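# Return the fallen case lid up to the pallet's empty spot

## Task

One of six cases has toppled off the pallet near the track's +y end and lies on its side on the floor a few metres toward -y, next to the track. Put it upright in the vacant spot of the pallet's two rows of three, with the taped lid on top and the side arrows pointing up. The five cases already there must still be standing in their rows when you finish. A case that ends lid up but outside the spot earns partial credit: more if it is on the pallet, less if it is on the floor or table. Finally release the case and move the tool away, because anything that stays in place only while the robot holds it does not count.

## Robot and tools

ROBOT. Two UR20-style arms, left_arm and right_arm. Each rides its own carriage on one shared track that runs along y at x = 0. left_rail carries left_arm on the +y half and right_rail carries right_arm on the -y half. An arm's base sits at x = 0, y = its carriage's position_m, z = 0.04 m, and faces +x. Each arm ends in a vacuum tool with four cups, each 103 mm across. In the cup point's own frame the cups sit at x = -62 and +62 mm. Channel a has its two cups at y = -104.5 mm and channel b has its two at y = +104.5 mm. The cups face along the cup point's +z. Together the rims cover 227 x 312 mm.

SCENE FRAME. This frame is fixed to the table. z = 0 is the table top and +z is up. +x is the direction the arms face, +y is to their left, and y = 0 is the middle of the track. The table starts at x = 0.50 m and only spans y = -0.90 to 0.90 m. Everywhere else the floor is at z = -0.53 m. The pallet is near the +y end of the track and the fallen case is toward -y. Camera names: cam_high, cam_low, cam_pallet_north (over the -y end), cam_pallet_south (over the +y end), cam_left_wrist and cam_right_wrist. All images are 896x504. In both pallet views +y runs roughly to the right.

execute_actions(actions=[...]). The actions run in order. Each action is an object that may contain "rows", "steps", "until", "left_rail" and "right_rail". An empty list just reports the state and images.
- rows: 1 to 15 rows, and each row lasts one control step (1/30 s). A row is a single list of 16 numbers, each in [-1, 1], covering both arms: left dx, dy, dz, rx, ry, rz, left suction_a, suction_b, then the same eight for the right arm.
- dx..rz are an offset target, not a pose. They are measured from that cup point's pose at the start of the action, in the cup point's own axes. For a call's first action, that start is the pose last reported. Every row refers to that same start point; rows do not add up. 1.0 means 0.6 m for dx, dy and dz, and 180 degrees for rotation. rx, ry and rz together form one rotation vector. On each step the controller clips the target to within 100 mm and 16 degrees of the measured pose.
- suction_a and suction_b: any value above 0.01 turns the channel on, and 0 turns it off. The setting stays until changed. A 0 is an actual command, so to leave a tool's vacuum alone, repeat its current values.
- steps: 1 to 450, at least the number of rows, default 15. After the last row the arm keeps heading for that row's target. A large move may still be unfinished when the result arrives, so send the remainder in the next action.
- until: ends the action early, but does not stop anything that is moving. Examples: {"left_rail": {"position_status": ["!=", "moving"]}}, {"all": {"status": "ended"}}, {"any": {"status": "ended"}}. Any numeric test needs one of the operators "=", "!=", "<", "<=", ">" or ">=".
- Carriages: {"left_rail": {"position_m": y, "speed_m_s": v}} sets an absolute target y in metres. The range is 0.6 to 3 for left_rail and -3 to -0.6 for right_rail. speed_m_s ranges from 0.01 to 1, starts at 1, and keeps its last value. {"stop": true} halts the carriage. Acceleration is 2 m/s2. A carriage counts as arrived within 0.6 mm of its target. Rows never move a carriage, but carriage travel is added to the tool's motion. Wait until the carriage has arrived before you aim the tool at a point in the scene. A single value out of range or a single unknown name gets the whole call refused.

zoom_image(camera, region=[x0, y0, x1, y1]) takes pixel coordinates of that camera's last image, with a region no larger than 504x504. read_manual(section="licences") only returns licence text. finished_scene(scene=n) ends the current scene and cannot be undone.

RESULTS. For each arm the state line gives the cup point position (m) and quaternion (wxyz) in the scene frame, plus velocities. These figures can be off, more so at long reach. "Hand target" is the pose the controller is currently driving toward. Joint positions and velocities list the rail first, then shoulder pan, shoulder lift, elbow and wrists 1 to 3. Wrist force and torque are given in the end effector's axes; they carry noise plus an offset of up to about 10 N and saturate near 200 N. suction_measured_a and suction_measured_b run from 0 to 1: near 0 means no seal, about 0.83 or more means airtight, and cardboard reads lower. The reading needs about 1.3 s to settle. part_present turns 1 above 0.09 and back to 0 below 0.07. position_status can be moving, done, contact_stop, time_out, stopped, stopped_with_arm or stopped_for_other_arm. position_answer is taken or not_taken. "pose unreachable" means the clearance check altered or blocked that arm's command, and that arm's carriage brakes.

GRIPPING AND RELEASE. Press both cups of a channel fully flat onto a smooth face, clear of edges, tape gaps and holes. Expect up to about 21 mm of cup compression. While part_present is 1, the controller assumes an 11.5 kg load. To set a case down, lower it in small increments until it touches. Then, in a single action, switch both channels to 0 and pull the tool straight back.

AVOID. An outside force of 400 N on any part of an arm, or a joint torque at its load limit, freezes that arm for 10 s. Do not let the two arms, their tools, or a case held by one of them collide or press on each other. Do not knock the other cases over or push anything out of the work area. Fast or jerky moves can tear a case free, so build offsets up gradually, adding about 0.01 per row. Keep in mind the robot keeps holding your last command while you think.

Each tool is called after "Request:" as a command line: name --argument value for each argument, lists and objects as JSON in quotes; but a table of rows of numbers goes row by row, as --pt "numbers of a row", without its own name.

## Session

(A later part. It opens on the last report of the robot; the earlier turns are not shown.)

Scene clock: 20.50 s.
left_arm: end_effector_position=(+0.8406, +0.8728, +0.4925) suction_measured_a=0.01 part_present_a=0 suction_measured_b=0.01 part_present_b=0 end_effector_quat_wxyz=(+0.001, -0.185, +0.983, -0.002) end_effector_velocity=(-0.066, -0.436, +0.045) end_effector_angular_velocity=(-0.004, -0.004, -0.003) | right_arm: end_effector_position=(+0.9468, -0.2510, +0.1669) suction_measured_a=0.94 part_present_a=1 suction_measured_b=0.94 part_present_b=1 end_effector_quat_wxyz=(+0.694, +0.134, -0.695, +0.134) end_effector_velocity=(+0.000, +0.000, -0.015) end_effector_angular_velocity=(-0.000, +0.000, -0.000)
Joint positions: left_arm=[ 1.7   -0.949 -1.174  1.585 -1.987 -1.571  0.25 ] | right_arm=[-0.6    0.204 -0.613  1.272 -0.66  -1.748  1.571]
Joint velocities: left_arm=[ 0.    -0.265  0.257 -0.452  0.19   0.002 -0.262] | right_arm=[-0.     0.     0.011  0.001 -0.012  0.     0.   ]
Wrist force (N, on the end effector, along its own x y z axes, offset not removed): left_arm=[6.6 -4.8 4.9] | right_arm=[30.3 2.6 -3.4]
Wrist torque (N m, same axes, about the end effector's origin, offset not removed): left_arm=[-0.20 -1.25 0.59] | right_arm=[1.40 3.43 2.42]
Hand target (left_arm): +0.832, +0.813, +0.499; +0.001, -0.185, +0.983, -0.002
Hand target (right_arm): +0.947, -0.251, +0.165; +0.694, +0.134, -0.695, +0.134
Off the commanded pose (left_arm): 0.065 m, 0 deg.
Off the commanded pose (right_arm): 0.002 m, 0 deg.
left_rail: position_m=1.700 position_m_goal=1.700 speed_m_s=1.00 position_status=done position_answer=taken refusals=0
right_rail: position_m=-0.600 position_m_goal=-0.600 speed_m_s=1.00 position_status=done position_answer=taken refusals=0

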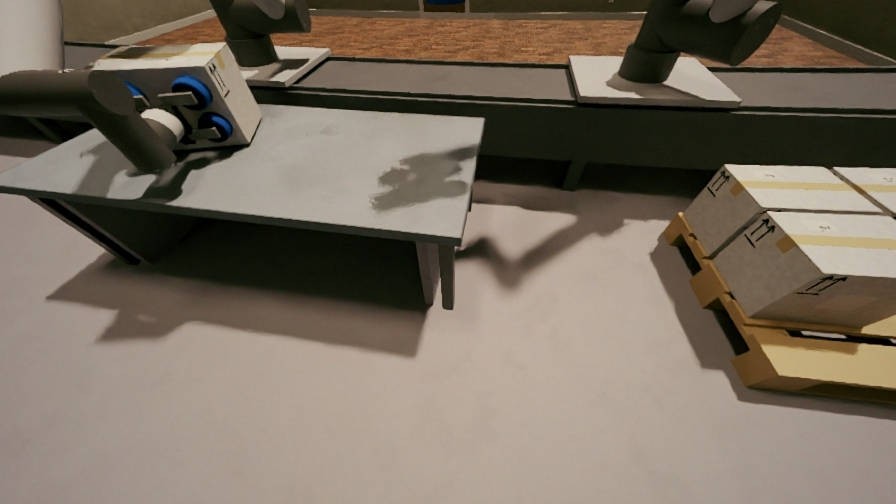

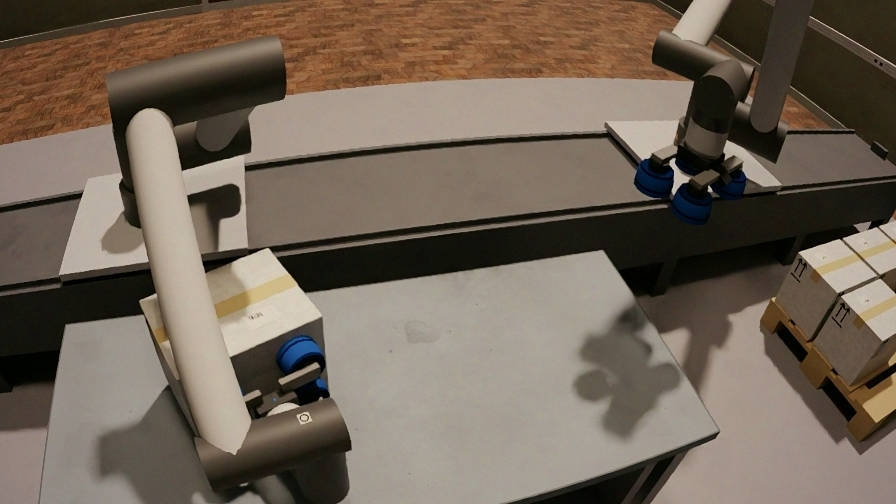

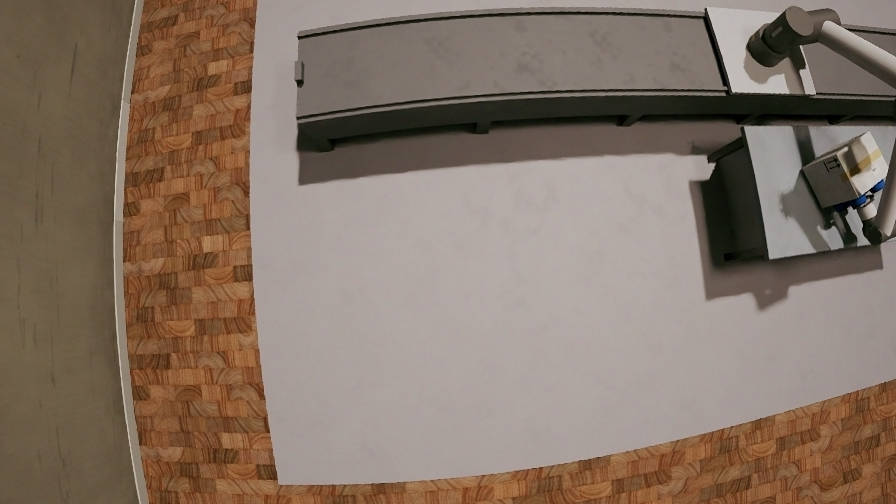

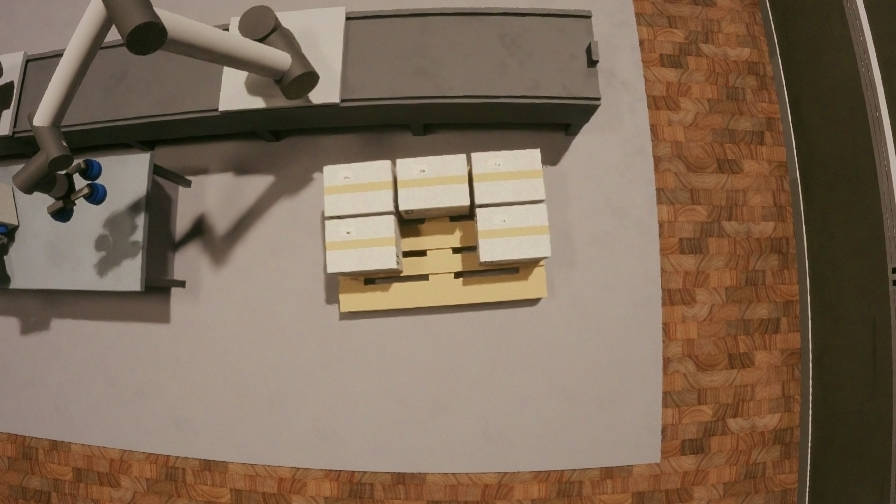

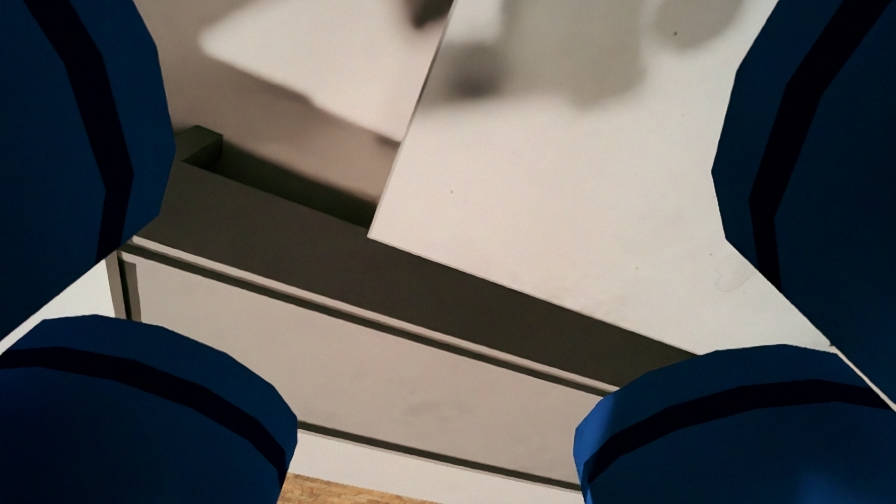

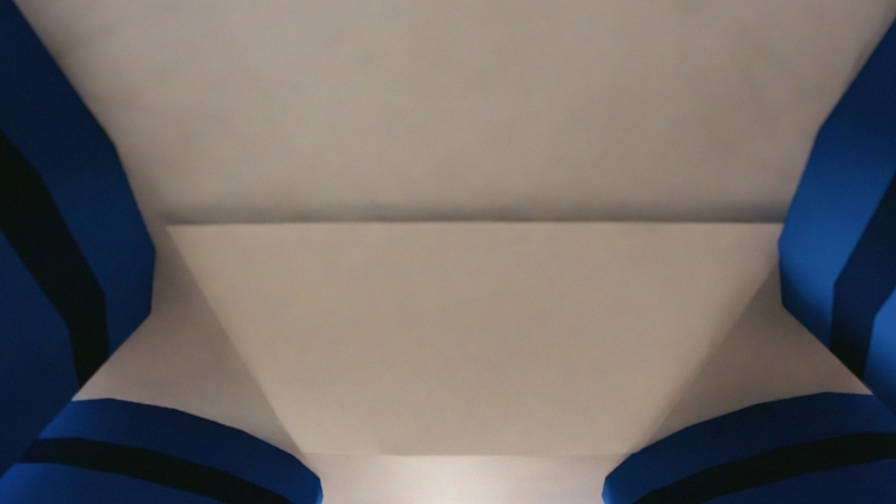

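Request:
execute_actions --actions '[{"steps":1},{"rows":[[0,0,0,0,0,0,0,0,-0.004,0,0,0,0,0,1,1],[0,0,0,0,0,0,0,0,-0.008,0,0,0,0,0,1,1],[0,0,0,0,0,0,0,0,-0.011,0,0,0,0,0,1,1]],"steps":9}]'

Scene clock: 21.07 s.
left_arm: end_effector_position=(+0.8332, +0.8199, +0.4977) suction_measured_a=0.01 part_present_a=0 suction_measured_b=0.01 part_present_b=0 end_effector_quat_wxyz=(+0.001, -0.185, +0.983, -0.002) end_effector_velocity=(-0.001, +0.004, -0.000) end_effector_angular_velocity=(-0.001, -0.001, -0.001) | right_arm: end_effector_position=(+0.9469, -0.2510, +0.1598) suction_measured_a=0.94 part_present_a=1 suction_measured_b=0.94 part_present_b=1 end_effector_quat_wxyz=(+0.694, +0.134, -0.695, +0.134) end_effector_velocity=(+0.000, +0.000, -0.009) end_effector_angular_velocity=(-0.000, +0.000, -0.000)
Joint positions: left_arm=[ 1.7   -0.979 -1.141  1.527 -1.961 -1.571  0.219] | right_arm=[-0.6    0.204 -0.608  1.272 -0.666 -1.748  1.571]
Joint velocities: left_arm=[ 0.     0.001 -0.004  0.007 -0.004  0.     0.002] | right_arm=[ 0.    -0.     0.007  0.001 -0.007 -0.    -0.   ]
Wrist force (N, on the end effector, along its own x y z axes, offset not removed): left_arm=[2.6 0.2 6.4] | right_arm=[34.3 0.7 0.2]
Wrist torque (N m, same axes, about the end effector's origin, offset not removed): left_arm=[0.23 -0.77 0.68] | right_arm=[1.07 3.01 2.34]
Hand target (left_arm): +0.833, +0.820, +0.498; +0.001, -0.185, +0.983, -0.002
Hand target (right_arm): +0.947, -0.251, +0.159; +0.694, +0.134, -0.695, +0.134
Off the commanded pose (left_arm): 0.001 m, 0 deg.
Off the commanded pose (right_arm): 0.001 m, 0 deg.
left_rail: position_m=1.700 position_m_goal=1.700 speed_m_s=1.00 position_status=done position_answer=taken refusals=0
right_rail: position_m=-0.600 position_m_goal=-0.600 speed_m_s=1.00 position_status=done position_answer=taken refusals=0

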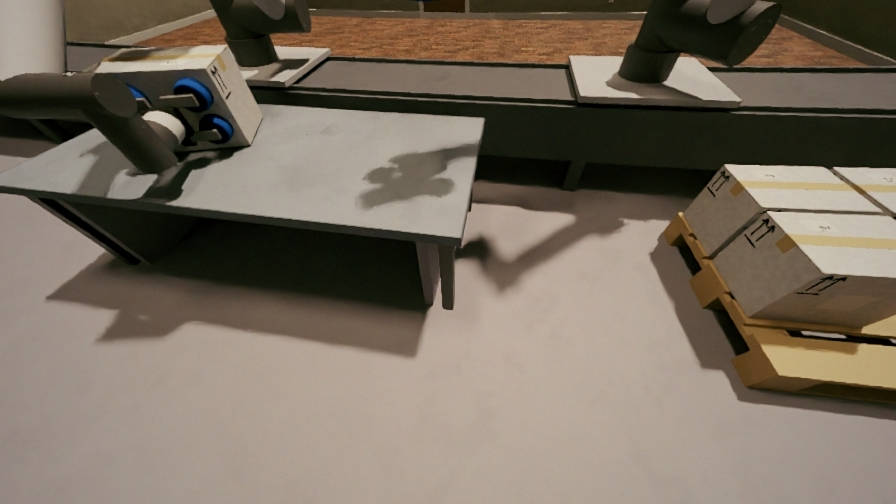

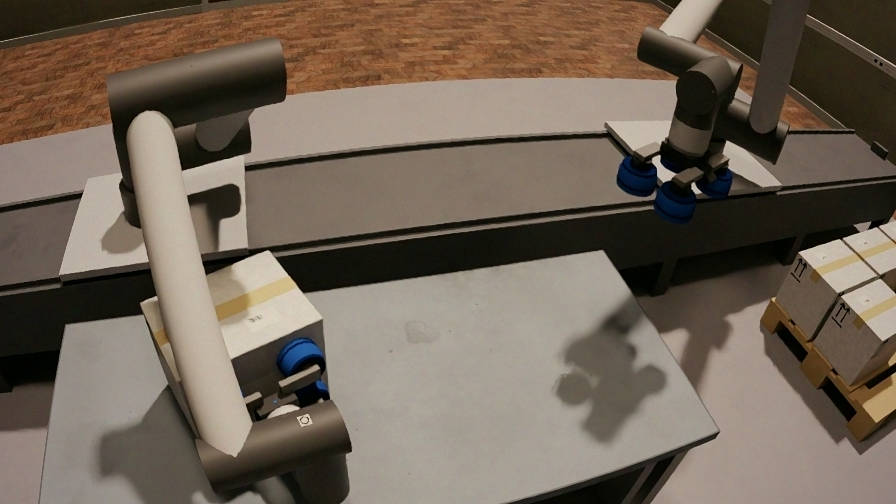

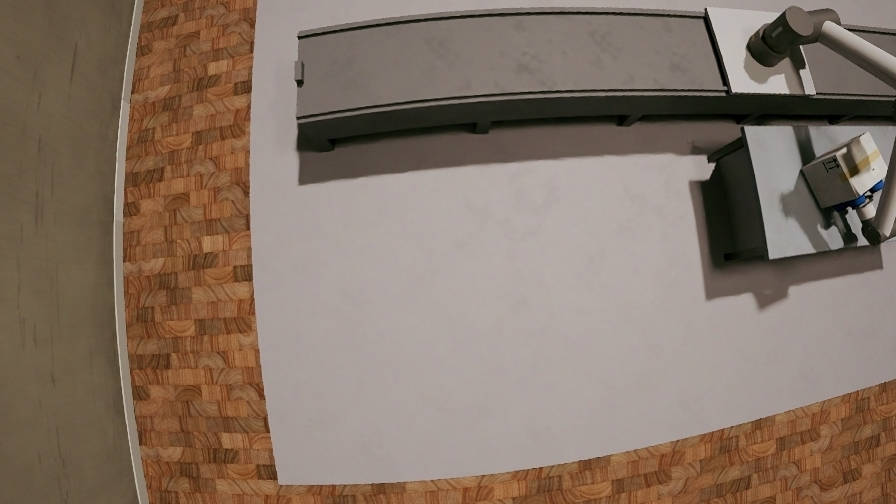

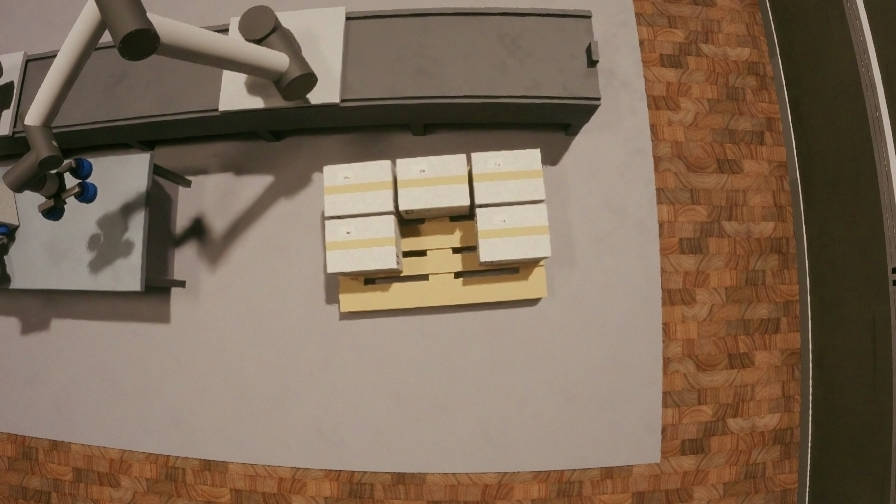

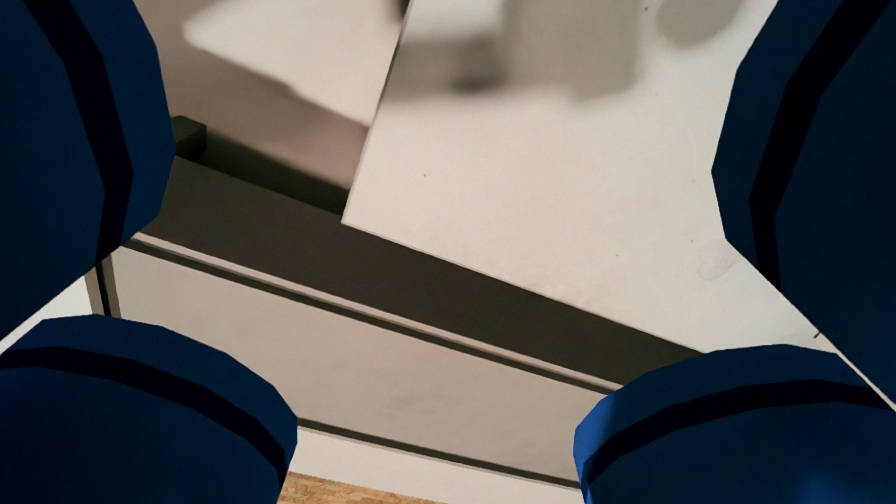

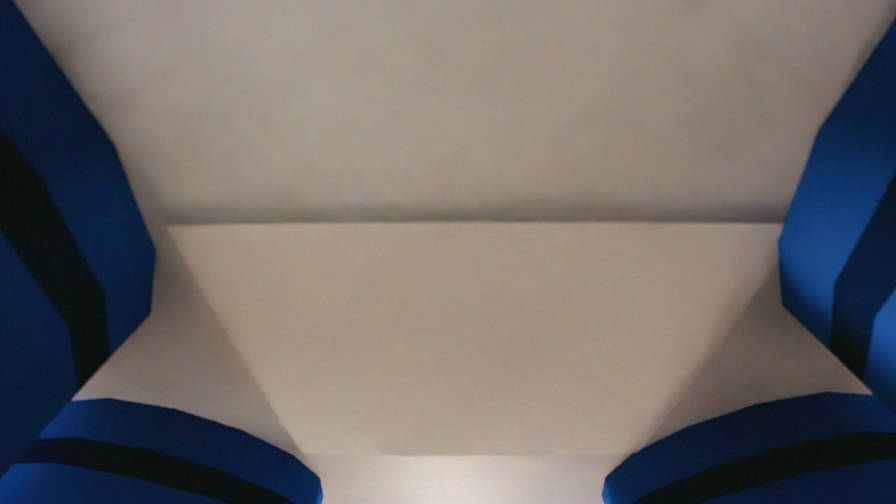

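Request:
execute_actions --actions '[{"rows":[[0,-0.01,0,0,0,0,0,0,-0.005,0,0,0,0,0,1,1],[0,-0.02,0,0,0,0,0,0,-0.008,0,0,0,0,0,1,1]],"steps":7}]'

Scene clock: 21.43 s.
left_arm: end_effector_position=(+0.8364, +0.8120, +0.4979) suction_measured_a=0.01 part_present_a=0 suction_measured_b=0.01 part_present_b=0 end_effector_quat_wxyz=(+0.001, -0.185, +0.983, -0.002) end_effector_velocity=(+0.010, -0.026, -0.000) end_effector_angular_velocity=(+0.001, +0.001, +0.000) | right_arm: end_effector_position=(+0.9469, -0.2510, +0.1561) suction_measured_a=0.94 part_present_a=1 suction_measured_b=0.94 part_present_b=1 end_effector_quat_wxyz=(+0.694, +0.134, -0.695, +0.134) end_effector_velocity=(-0.000, -0.000, -0.008) end_effector_angular_velocity=(-0.000, +0.000, +0.000)
Joint positions: left_arm=[ 1.7   -0.981 -1.132  1.513 -1.957 -1.571  0.217] | right_arm=[-0.6    0.204 -0.605  1.272 -0.669 -1.748  1.571]
Joint velocities: left_arm=[ 0.    -0.005  0.028 -0.043  0.017  0.    -0.006] | right_arm=[ 0.     0.     0.006  0.001 -0.007 -0.    -0.   ]
Wrist force (N, on the end effector, along its own x y z axes, offset not removed): left_arm=[4.3 -3.7 5.1] | right_arm=[31.0 0.3 2.3]
Wrist torque (N m, same axes, about the end effector's origin, offset not removed): left_arm=[-0.20 -1.06 0.63] | right_arm=[1.01 3.42 2.35]
Hand target (left_arm): +0.838, +0.809, +0.498; +0.001, -0.185, +0.983, -0.002
Hand target (right_arm): +0.947, -0.251, +0.155; +0.694, +0.134, -0.695, +0.134
Off the commanded pose (left_arm): 0.004 m, 0 deg.
Off the commanded pose (right_arm): 0.001 m, 0 deg.
left_rail: position_m=1.700 position_m_goal=1.700 speed_m_s=1.00 position_status=done position_answer=taken refusals=0
right_rail: position_m=-0.600 position_m_goal=-0.600 speed_m_s=1.00 position_status=done position_answer=taken refusals=0

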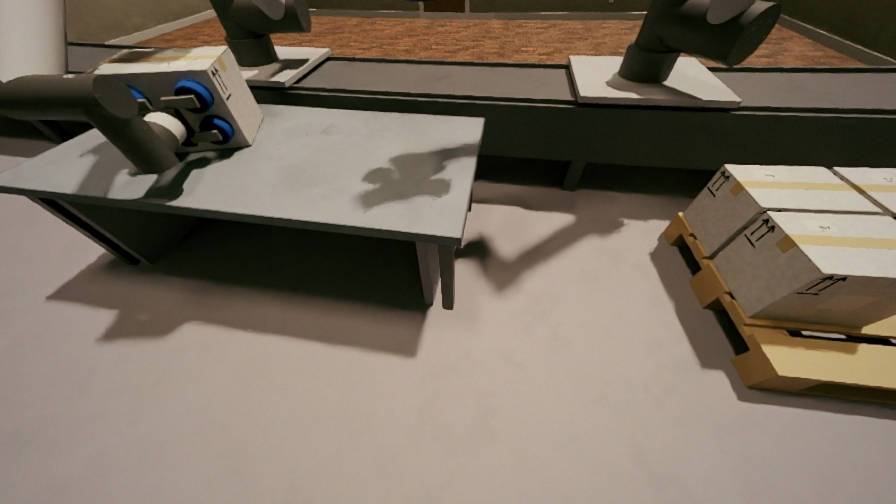

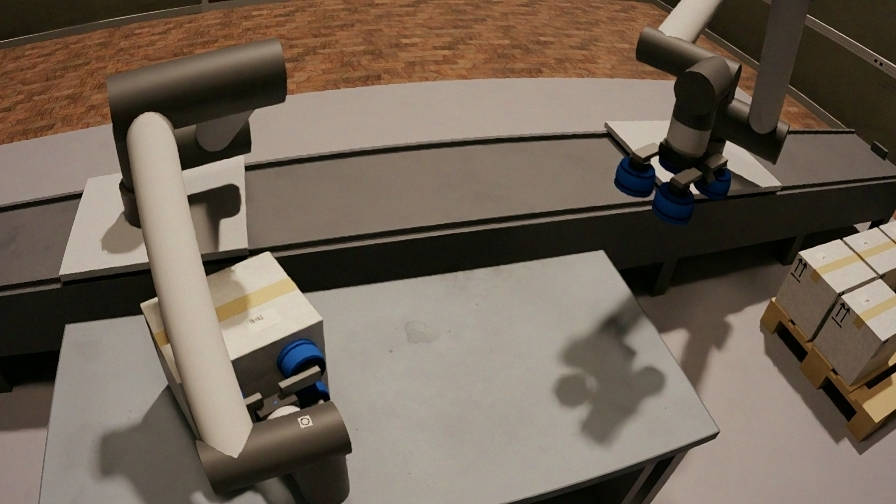

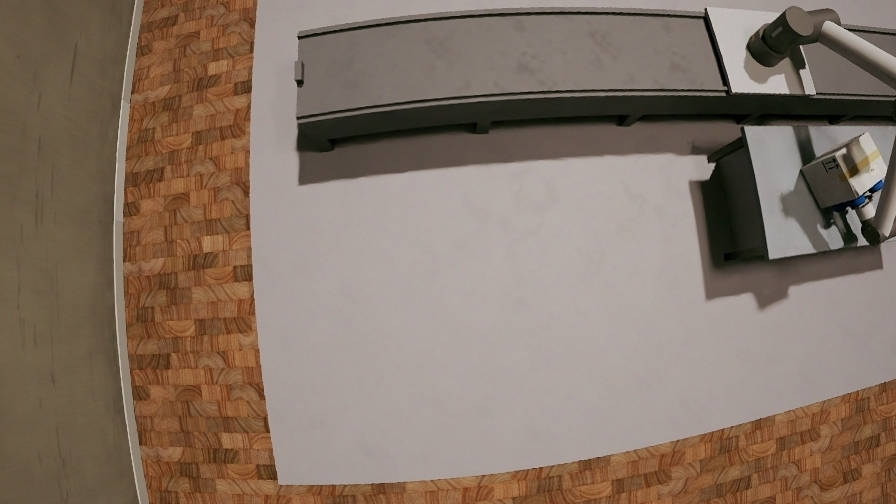

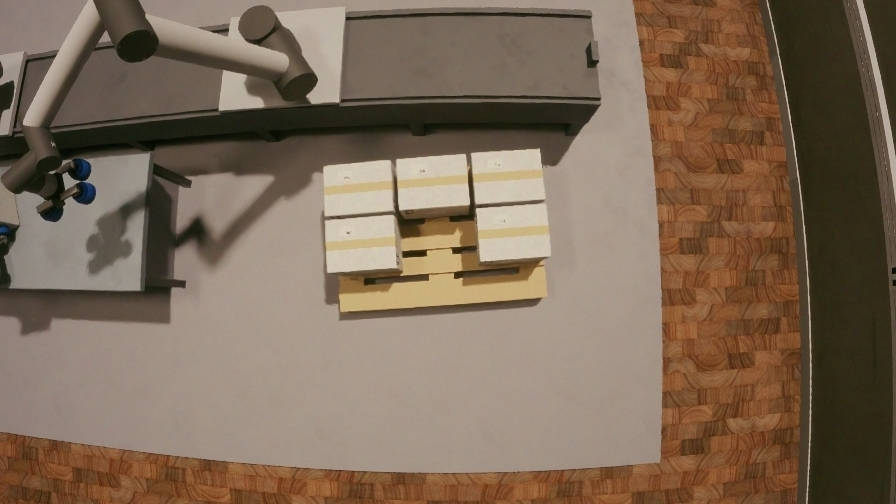

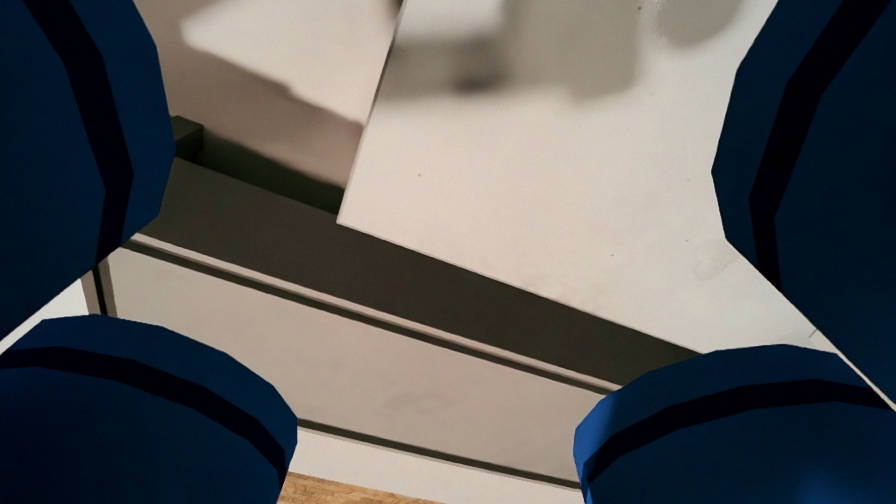

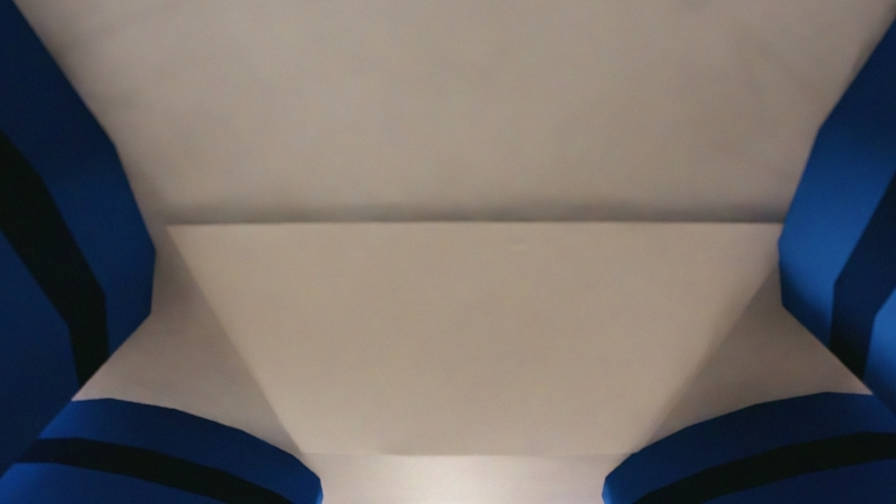

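Request:
execute_actions --actions '[{"rows":[[0,-0.006,0,0,0,0,0,0,-0.005,0,0,0,0,0,1,1],[0,-0.006,0,0,0,0,0,0,-0.007,0,0,0,0,0,1,1]],"steps":6}]'

Scene clock: 22.53 s.
left_arm: end_effector_position=(+0.8376, +0.8087, +0.4979) suction_measured_a=0.01 part_present_a=0 suction_measured_b=0.01 part_present_b=0 end_effector_quat_wxyz=(+0.001, -0.185, +0.983, -0.002) end_effector_velocity=(+0.000, -0.000, +0.000) end_effector_angular_velocity=(-0.000, -0.000, +0.000) | right_arm: end_effector_position=(+0.9468, -0.2510, +0.1531) suction_measured_a=0.94 part_present_a=1 suction_measured_b=0.94 part_present_b=1 end_effector_quat_wxyz=(+0.694, +0.134, -0.695, +0.134) end_effector_velocity=(-0.000, -0.000, -0.006) end_effector_angular_velocity=(-0.001, +0.004, +0.000)
Joint positions: left_arm=[ 1.7   -0.982 -1.128  1.508 -1.955 -1.571  0.216] | right_arm=[-0.6    0.204 -0.603  1.273 -0.671 -1.748  1.571]
Joint velocities: left_arm=[ 0.  0. -0. -0.  0. -0.  0.] | right_arm=[ 0.     0.     0.006  0.    -0.002 -0.    -0.   ]
Wrist force (N, on the end effector, along its own x y z axes, offset not removed): left_arm=[4.8 -0.3 6.0] | right_arm=[65.1 -4.1 -8.0]
Wrist torque (N m, same axes, about the end effector's origin, offset not removed): left_arm=[0.32 -1.09 0.58] | right_arm=[0.08 8.57 -2.41]
Hand target (left_arm): +0.838, +0.809, +0.498; +0.001, -0.185, +0.983, -0.002
Hand target (right_arm): +0.947, -0.251, +0.152; +0.694, +0.134, -0.695, +0.134
Off the commanded pose (left_arm): 0.000 m, 0 deg.
Off the commanded pose (right_arm): 0.001 m, 0 deg.
left_rail: position_m=1.700 position_m_goal=1.700 speed_m_s=1.00 position_status=done position_answer=taken refusals=0
right_rail: position_m=-0.600 position_m_goal=-0.600 speed_m_s=1.00 position_status=done position_answer=taken refusals=0

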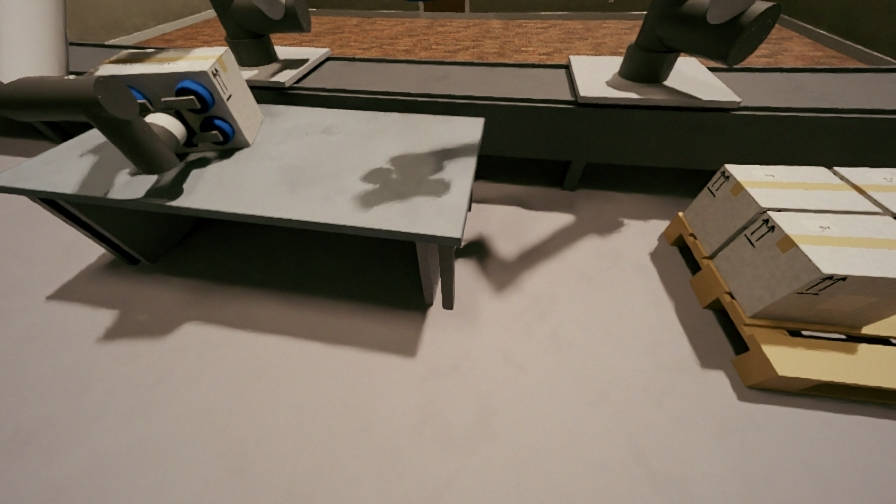

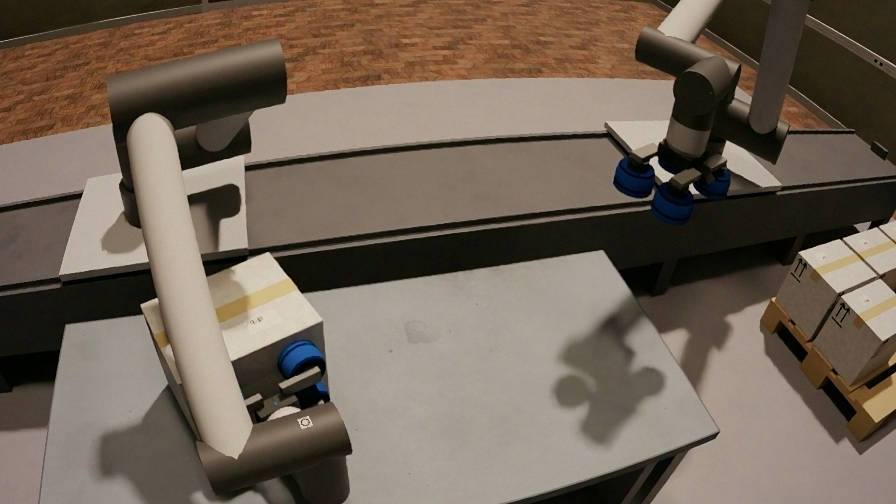

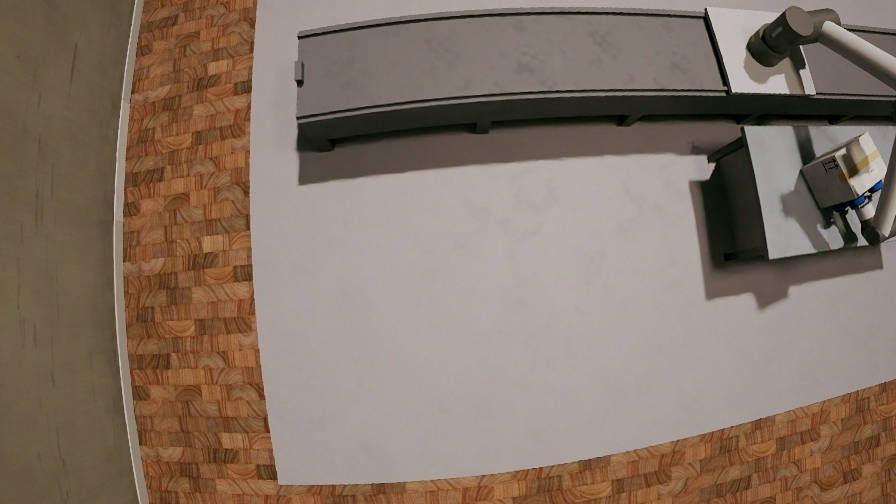

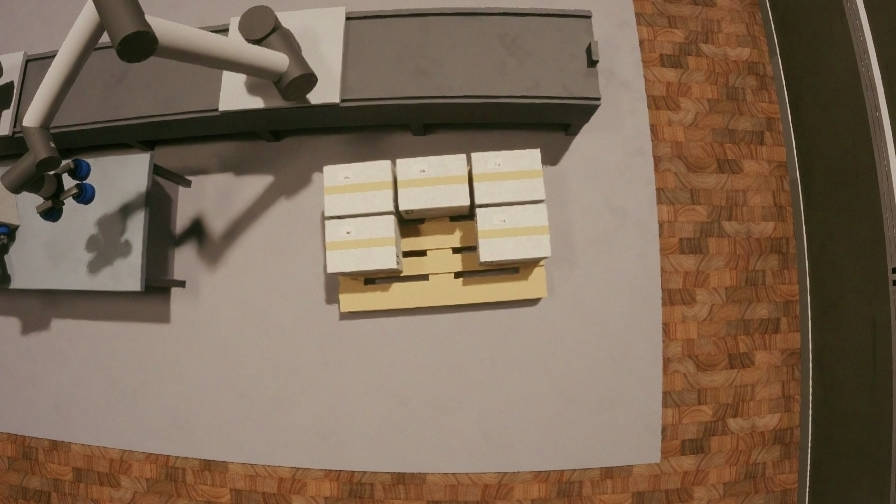

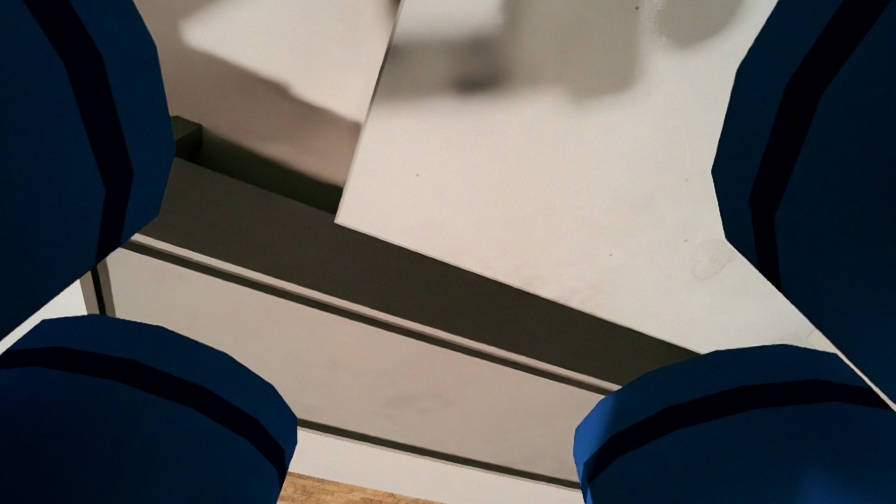

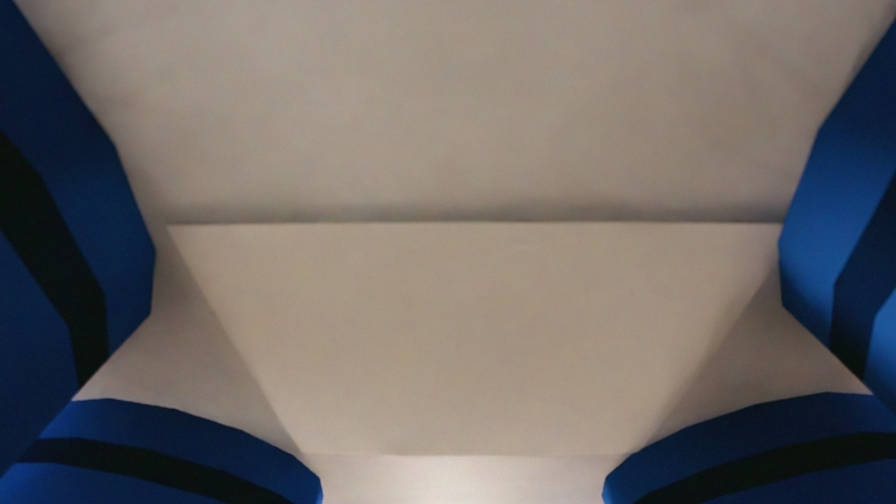

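Request:
execute_actions --actions '[{"rows":[[0,0,0,0,0,0,0,0,-0.002,0,-0.004,0,0,0,0,0],[0,0,0,0,0,0,0,0,-0.002,0,-0.01,0,0,0,0,0],[0,0,0,0,0,0,0,0,-0.002,0,-0.017,0,0,0,0,0],[0,0,0,0,0,0,0,0,-0.002,0,-0.024,0,0,0,0,0],[0,0,0,0,0,0,0,0,-0.002,0,-0.031,0,0,0,0,0],[0,0,0,0,0,0,0,0,-0.002,0,-0.038,0,0,0,0,0],[0,0,0,0,0,0,0,0,-0.002,0,-0.046,0,0,0,0,0],[0,0,0,0,0,0,0,0,-0.002,0,-0.056,0,0,0,0,0],[0,0,0,0,0,0,0,0,-0.002,0,-0.07,0,0,0,0,0],[0,0,0,0,0,0,0,0,0,0,-0.09,0,0,0,0,0],[0,0,0,0,0,0,0,0,0.005,-0.01,-0.115,0,0,0,0,0],[0,0,0,0,0,0,0,0,0.01,-0.025,-0.145,0,0,0,0,0],[0,0,0,0,0,0,0,0,0.02,-0.04,-0.175,0,0,0,0,0],[0,0,0,0,0,0,0,0,0.03,-0.06,-0.205,0,0,0,0,0],[0,0,0,0,0,0,0,0,0.05,-0.111,-0.285,0,0,0,0,0]],"steps":21}]'

Scene clock: 24.17 s.
left_arm: end_effector_position=(+0.8377, +0.8087, +0.4979) suction_measured_a=0.01 part_present_a=0 suction_measured_b=0.01 part_present_b=0 end_effector_quat_wxyz=(+0.001, -0.185, +0.983, -0.002) end_effector_velocity=(-0.000, -0.000, -0.000) end_effector_angular_velocity=(+0.000, +0.000, -0.000) | right_arm: end_effector_position=(+1.0845, -0.2498, +0.1764) suction_measured_a=0.00 part_present_a=0 suction_measured_b=0.00 part_present_b=0 end_effector_quat_wxyz=(+0.691, +0.135, -0.698, +0.133) end_effector_velocity=(+0.282, -0.020, +0.063) end_effector_angular_velocity=(+0.003, -0.018, +0.001)
Joint positions: left_arm=[ 1.7   -0.982 -1.128  1.508 -1.955 -1.571  0.217] | right_arm=[-0.6    0.185 -0.48   0.959 -0.489 -1.767  1.568]
Joint velocities: left_arm=[ 0. -0.  0. -0.  0. -0. -0.] | right_arm=[ 0.    -0.051  0.283 -0.723  0.421 -0.051 -0.   ]
Wrist force (N, on the end effector, along its own x y z axes, offset not removed): left_arm=[2.7 -3.3 6.3] | right_arm=[5.5 -5.3 -5.8]
Wrist torque (N m, same axes, about the end effector's origin, offset not removed): left_arm=[-0.15 -0.81 0.70] | right_arm=[-0.25 -1.14 0.39]
Hand target (left_arm): +0.838, +0.809, +0.498; +0.001, -0.185, +0.983, -0.002
Hand target (right_arm): +1.122, -0.252, +0.185; +0.691, +0.135, -0.698, +0.133
Off the commanded pose (left_arm): 0.000 m, 0 deg.
Off the commanded pose (right_arm): 0.046 m, 1 deg.
left_rail: position_m=1.700 position_m_goal=1.700 speed_m_s=1.00 position_status=done position_answer=taken refusals=0
right_rail: position_m=-0.600 position_m_goal=-0.600 speed_m_s=1.00 position_status=done position_answer=taken refusals=0

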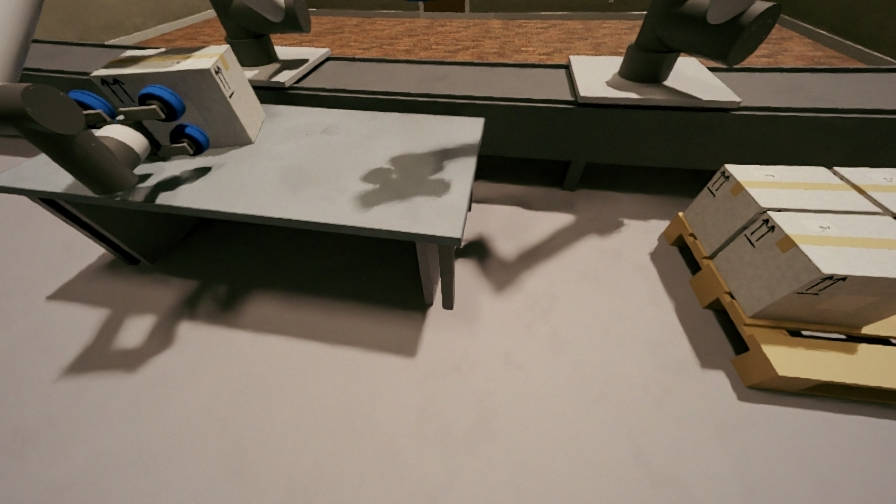

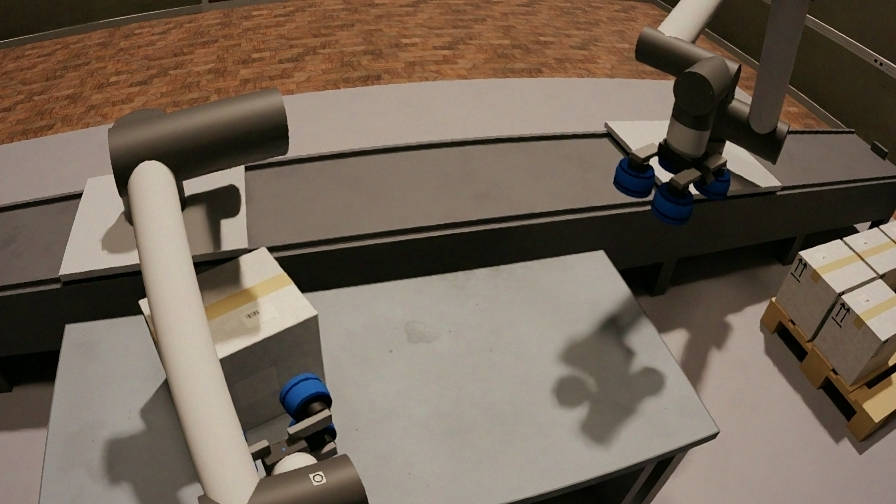

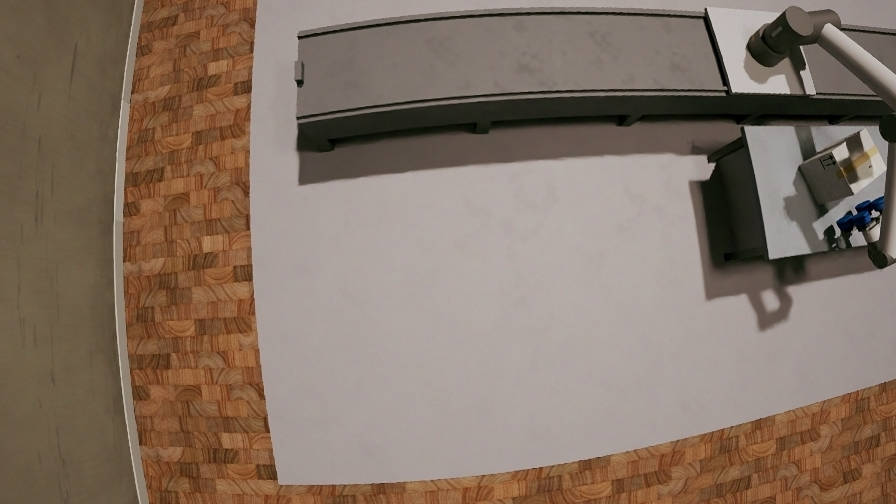

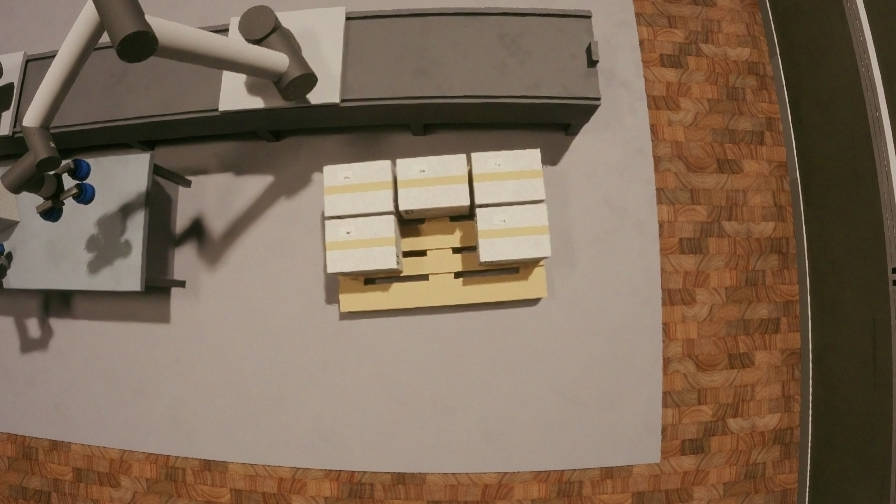

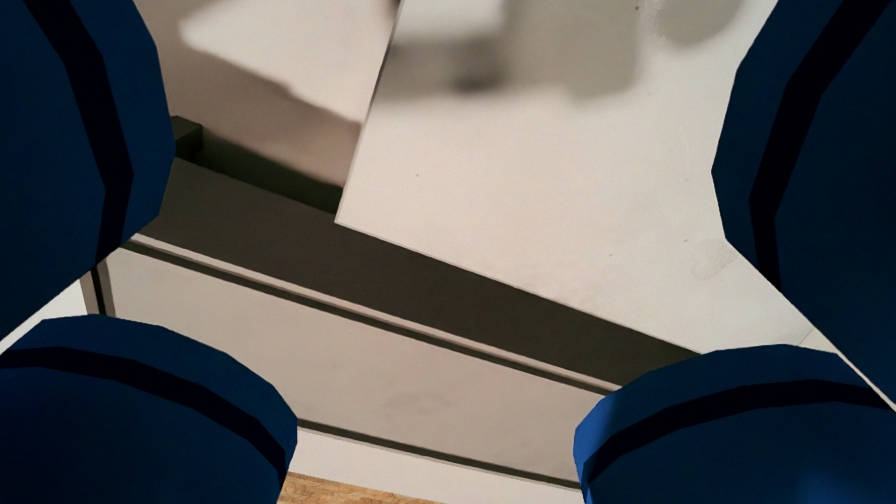

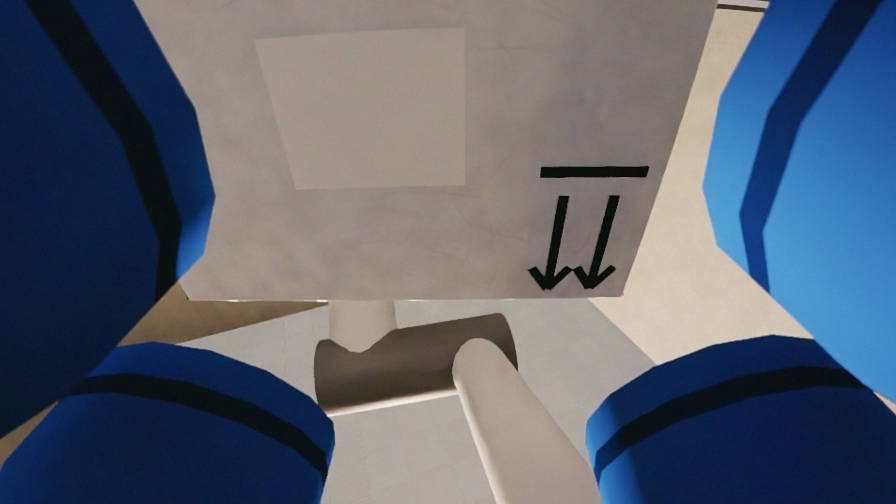

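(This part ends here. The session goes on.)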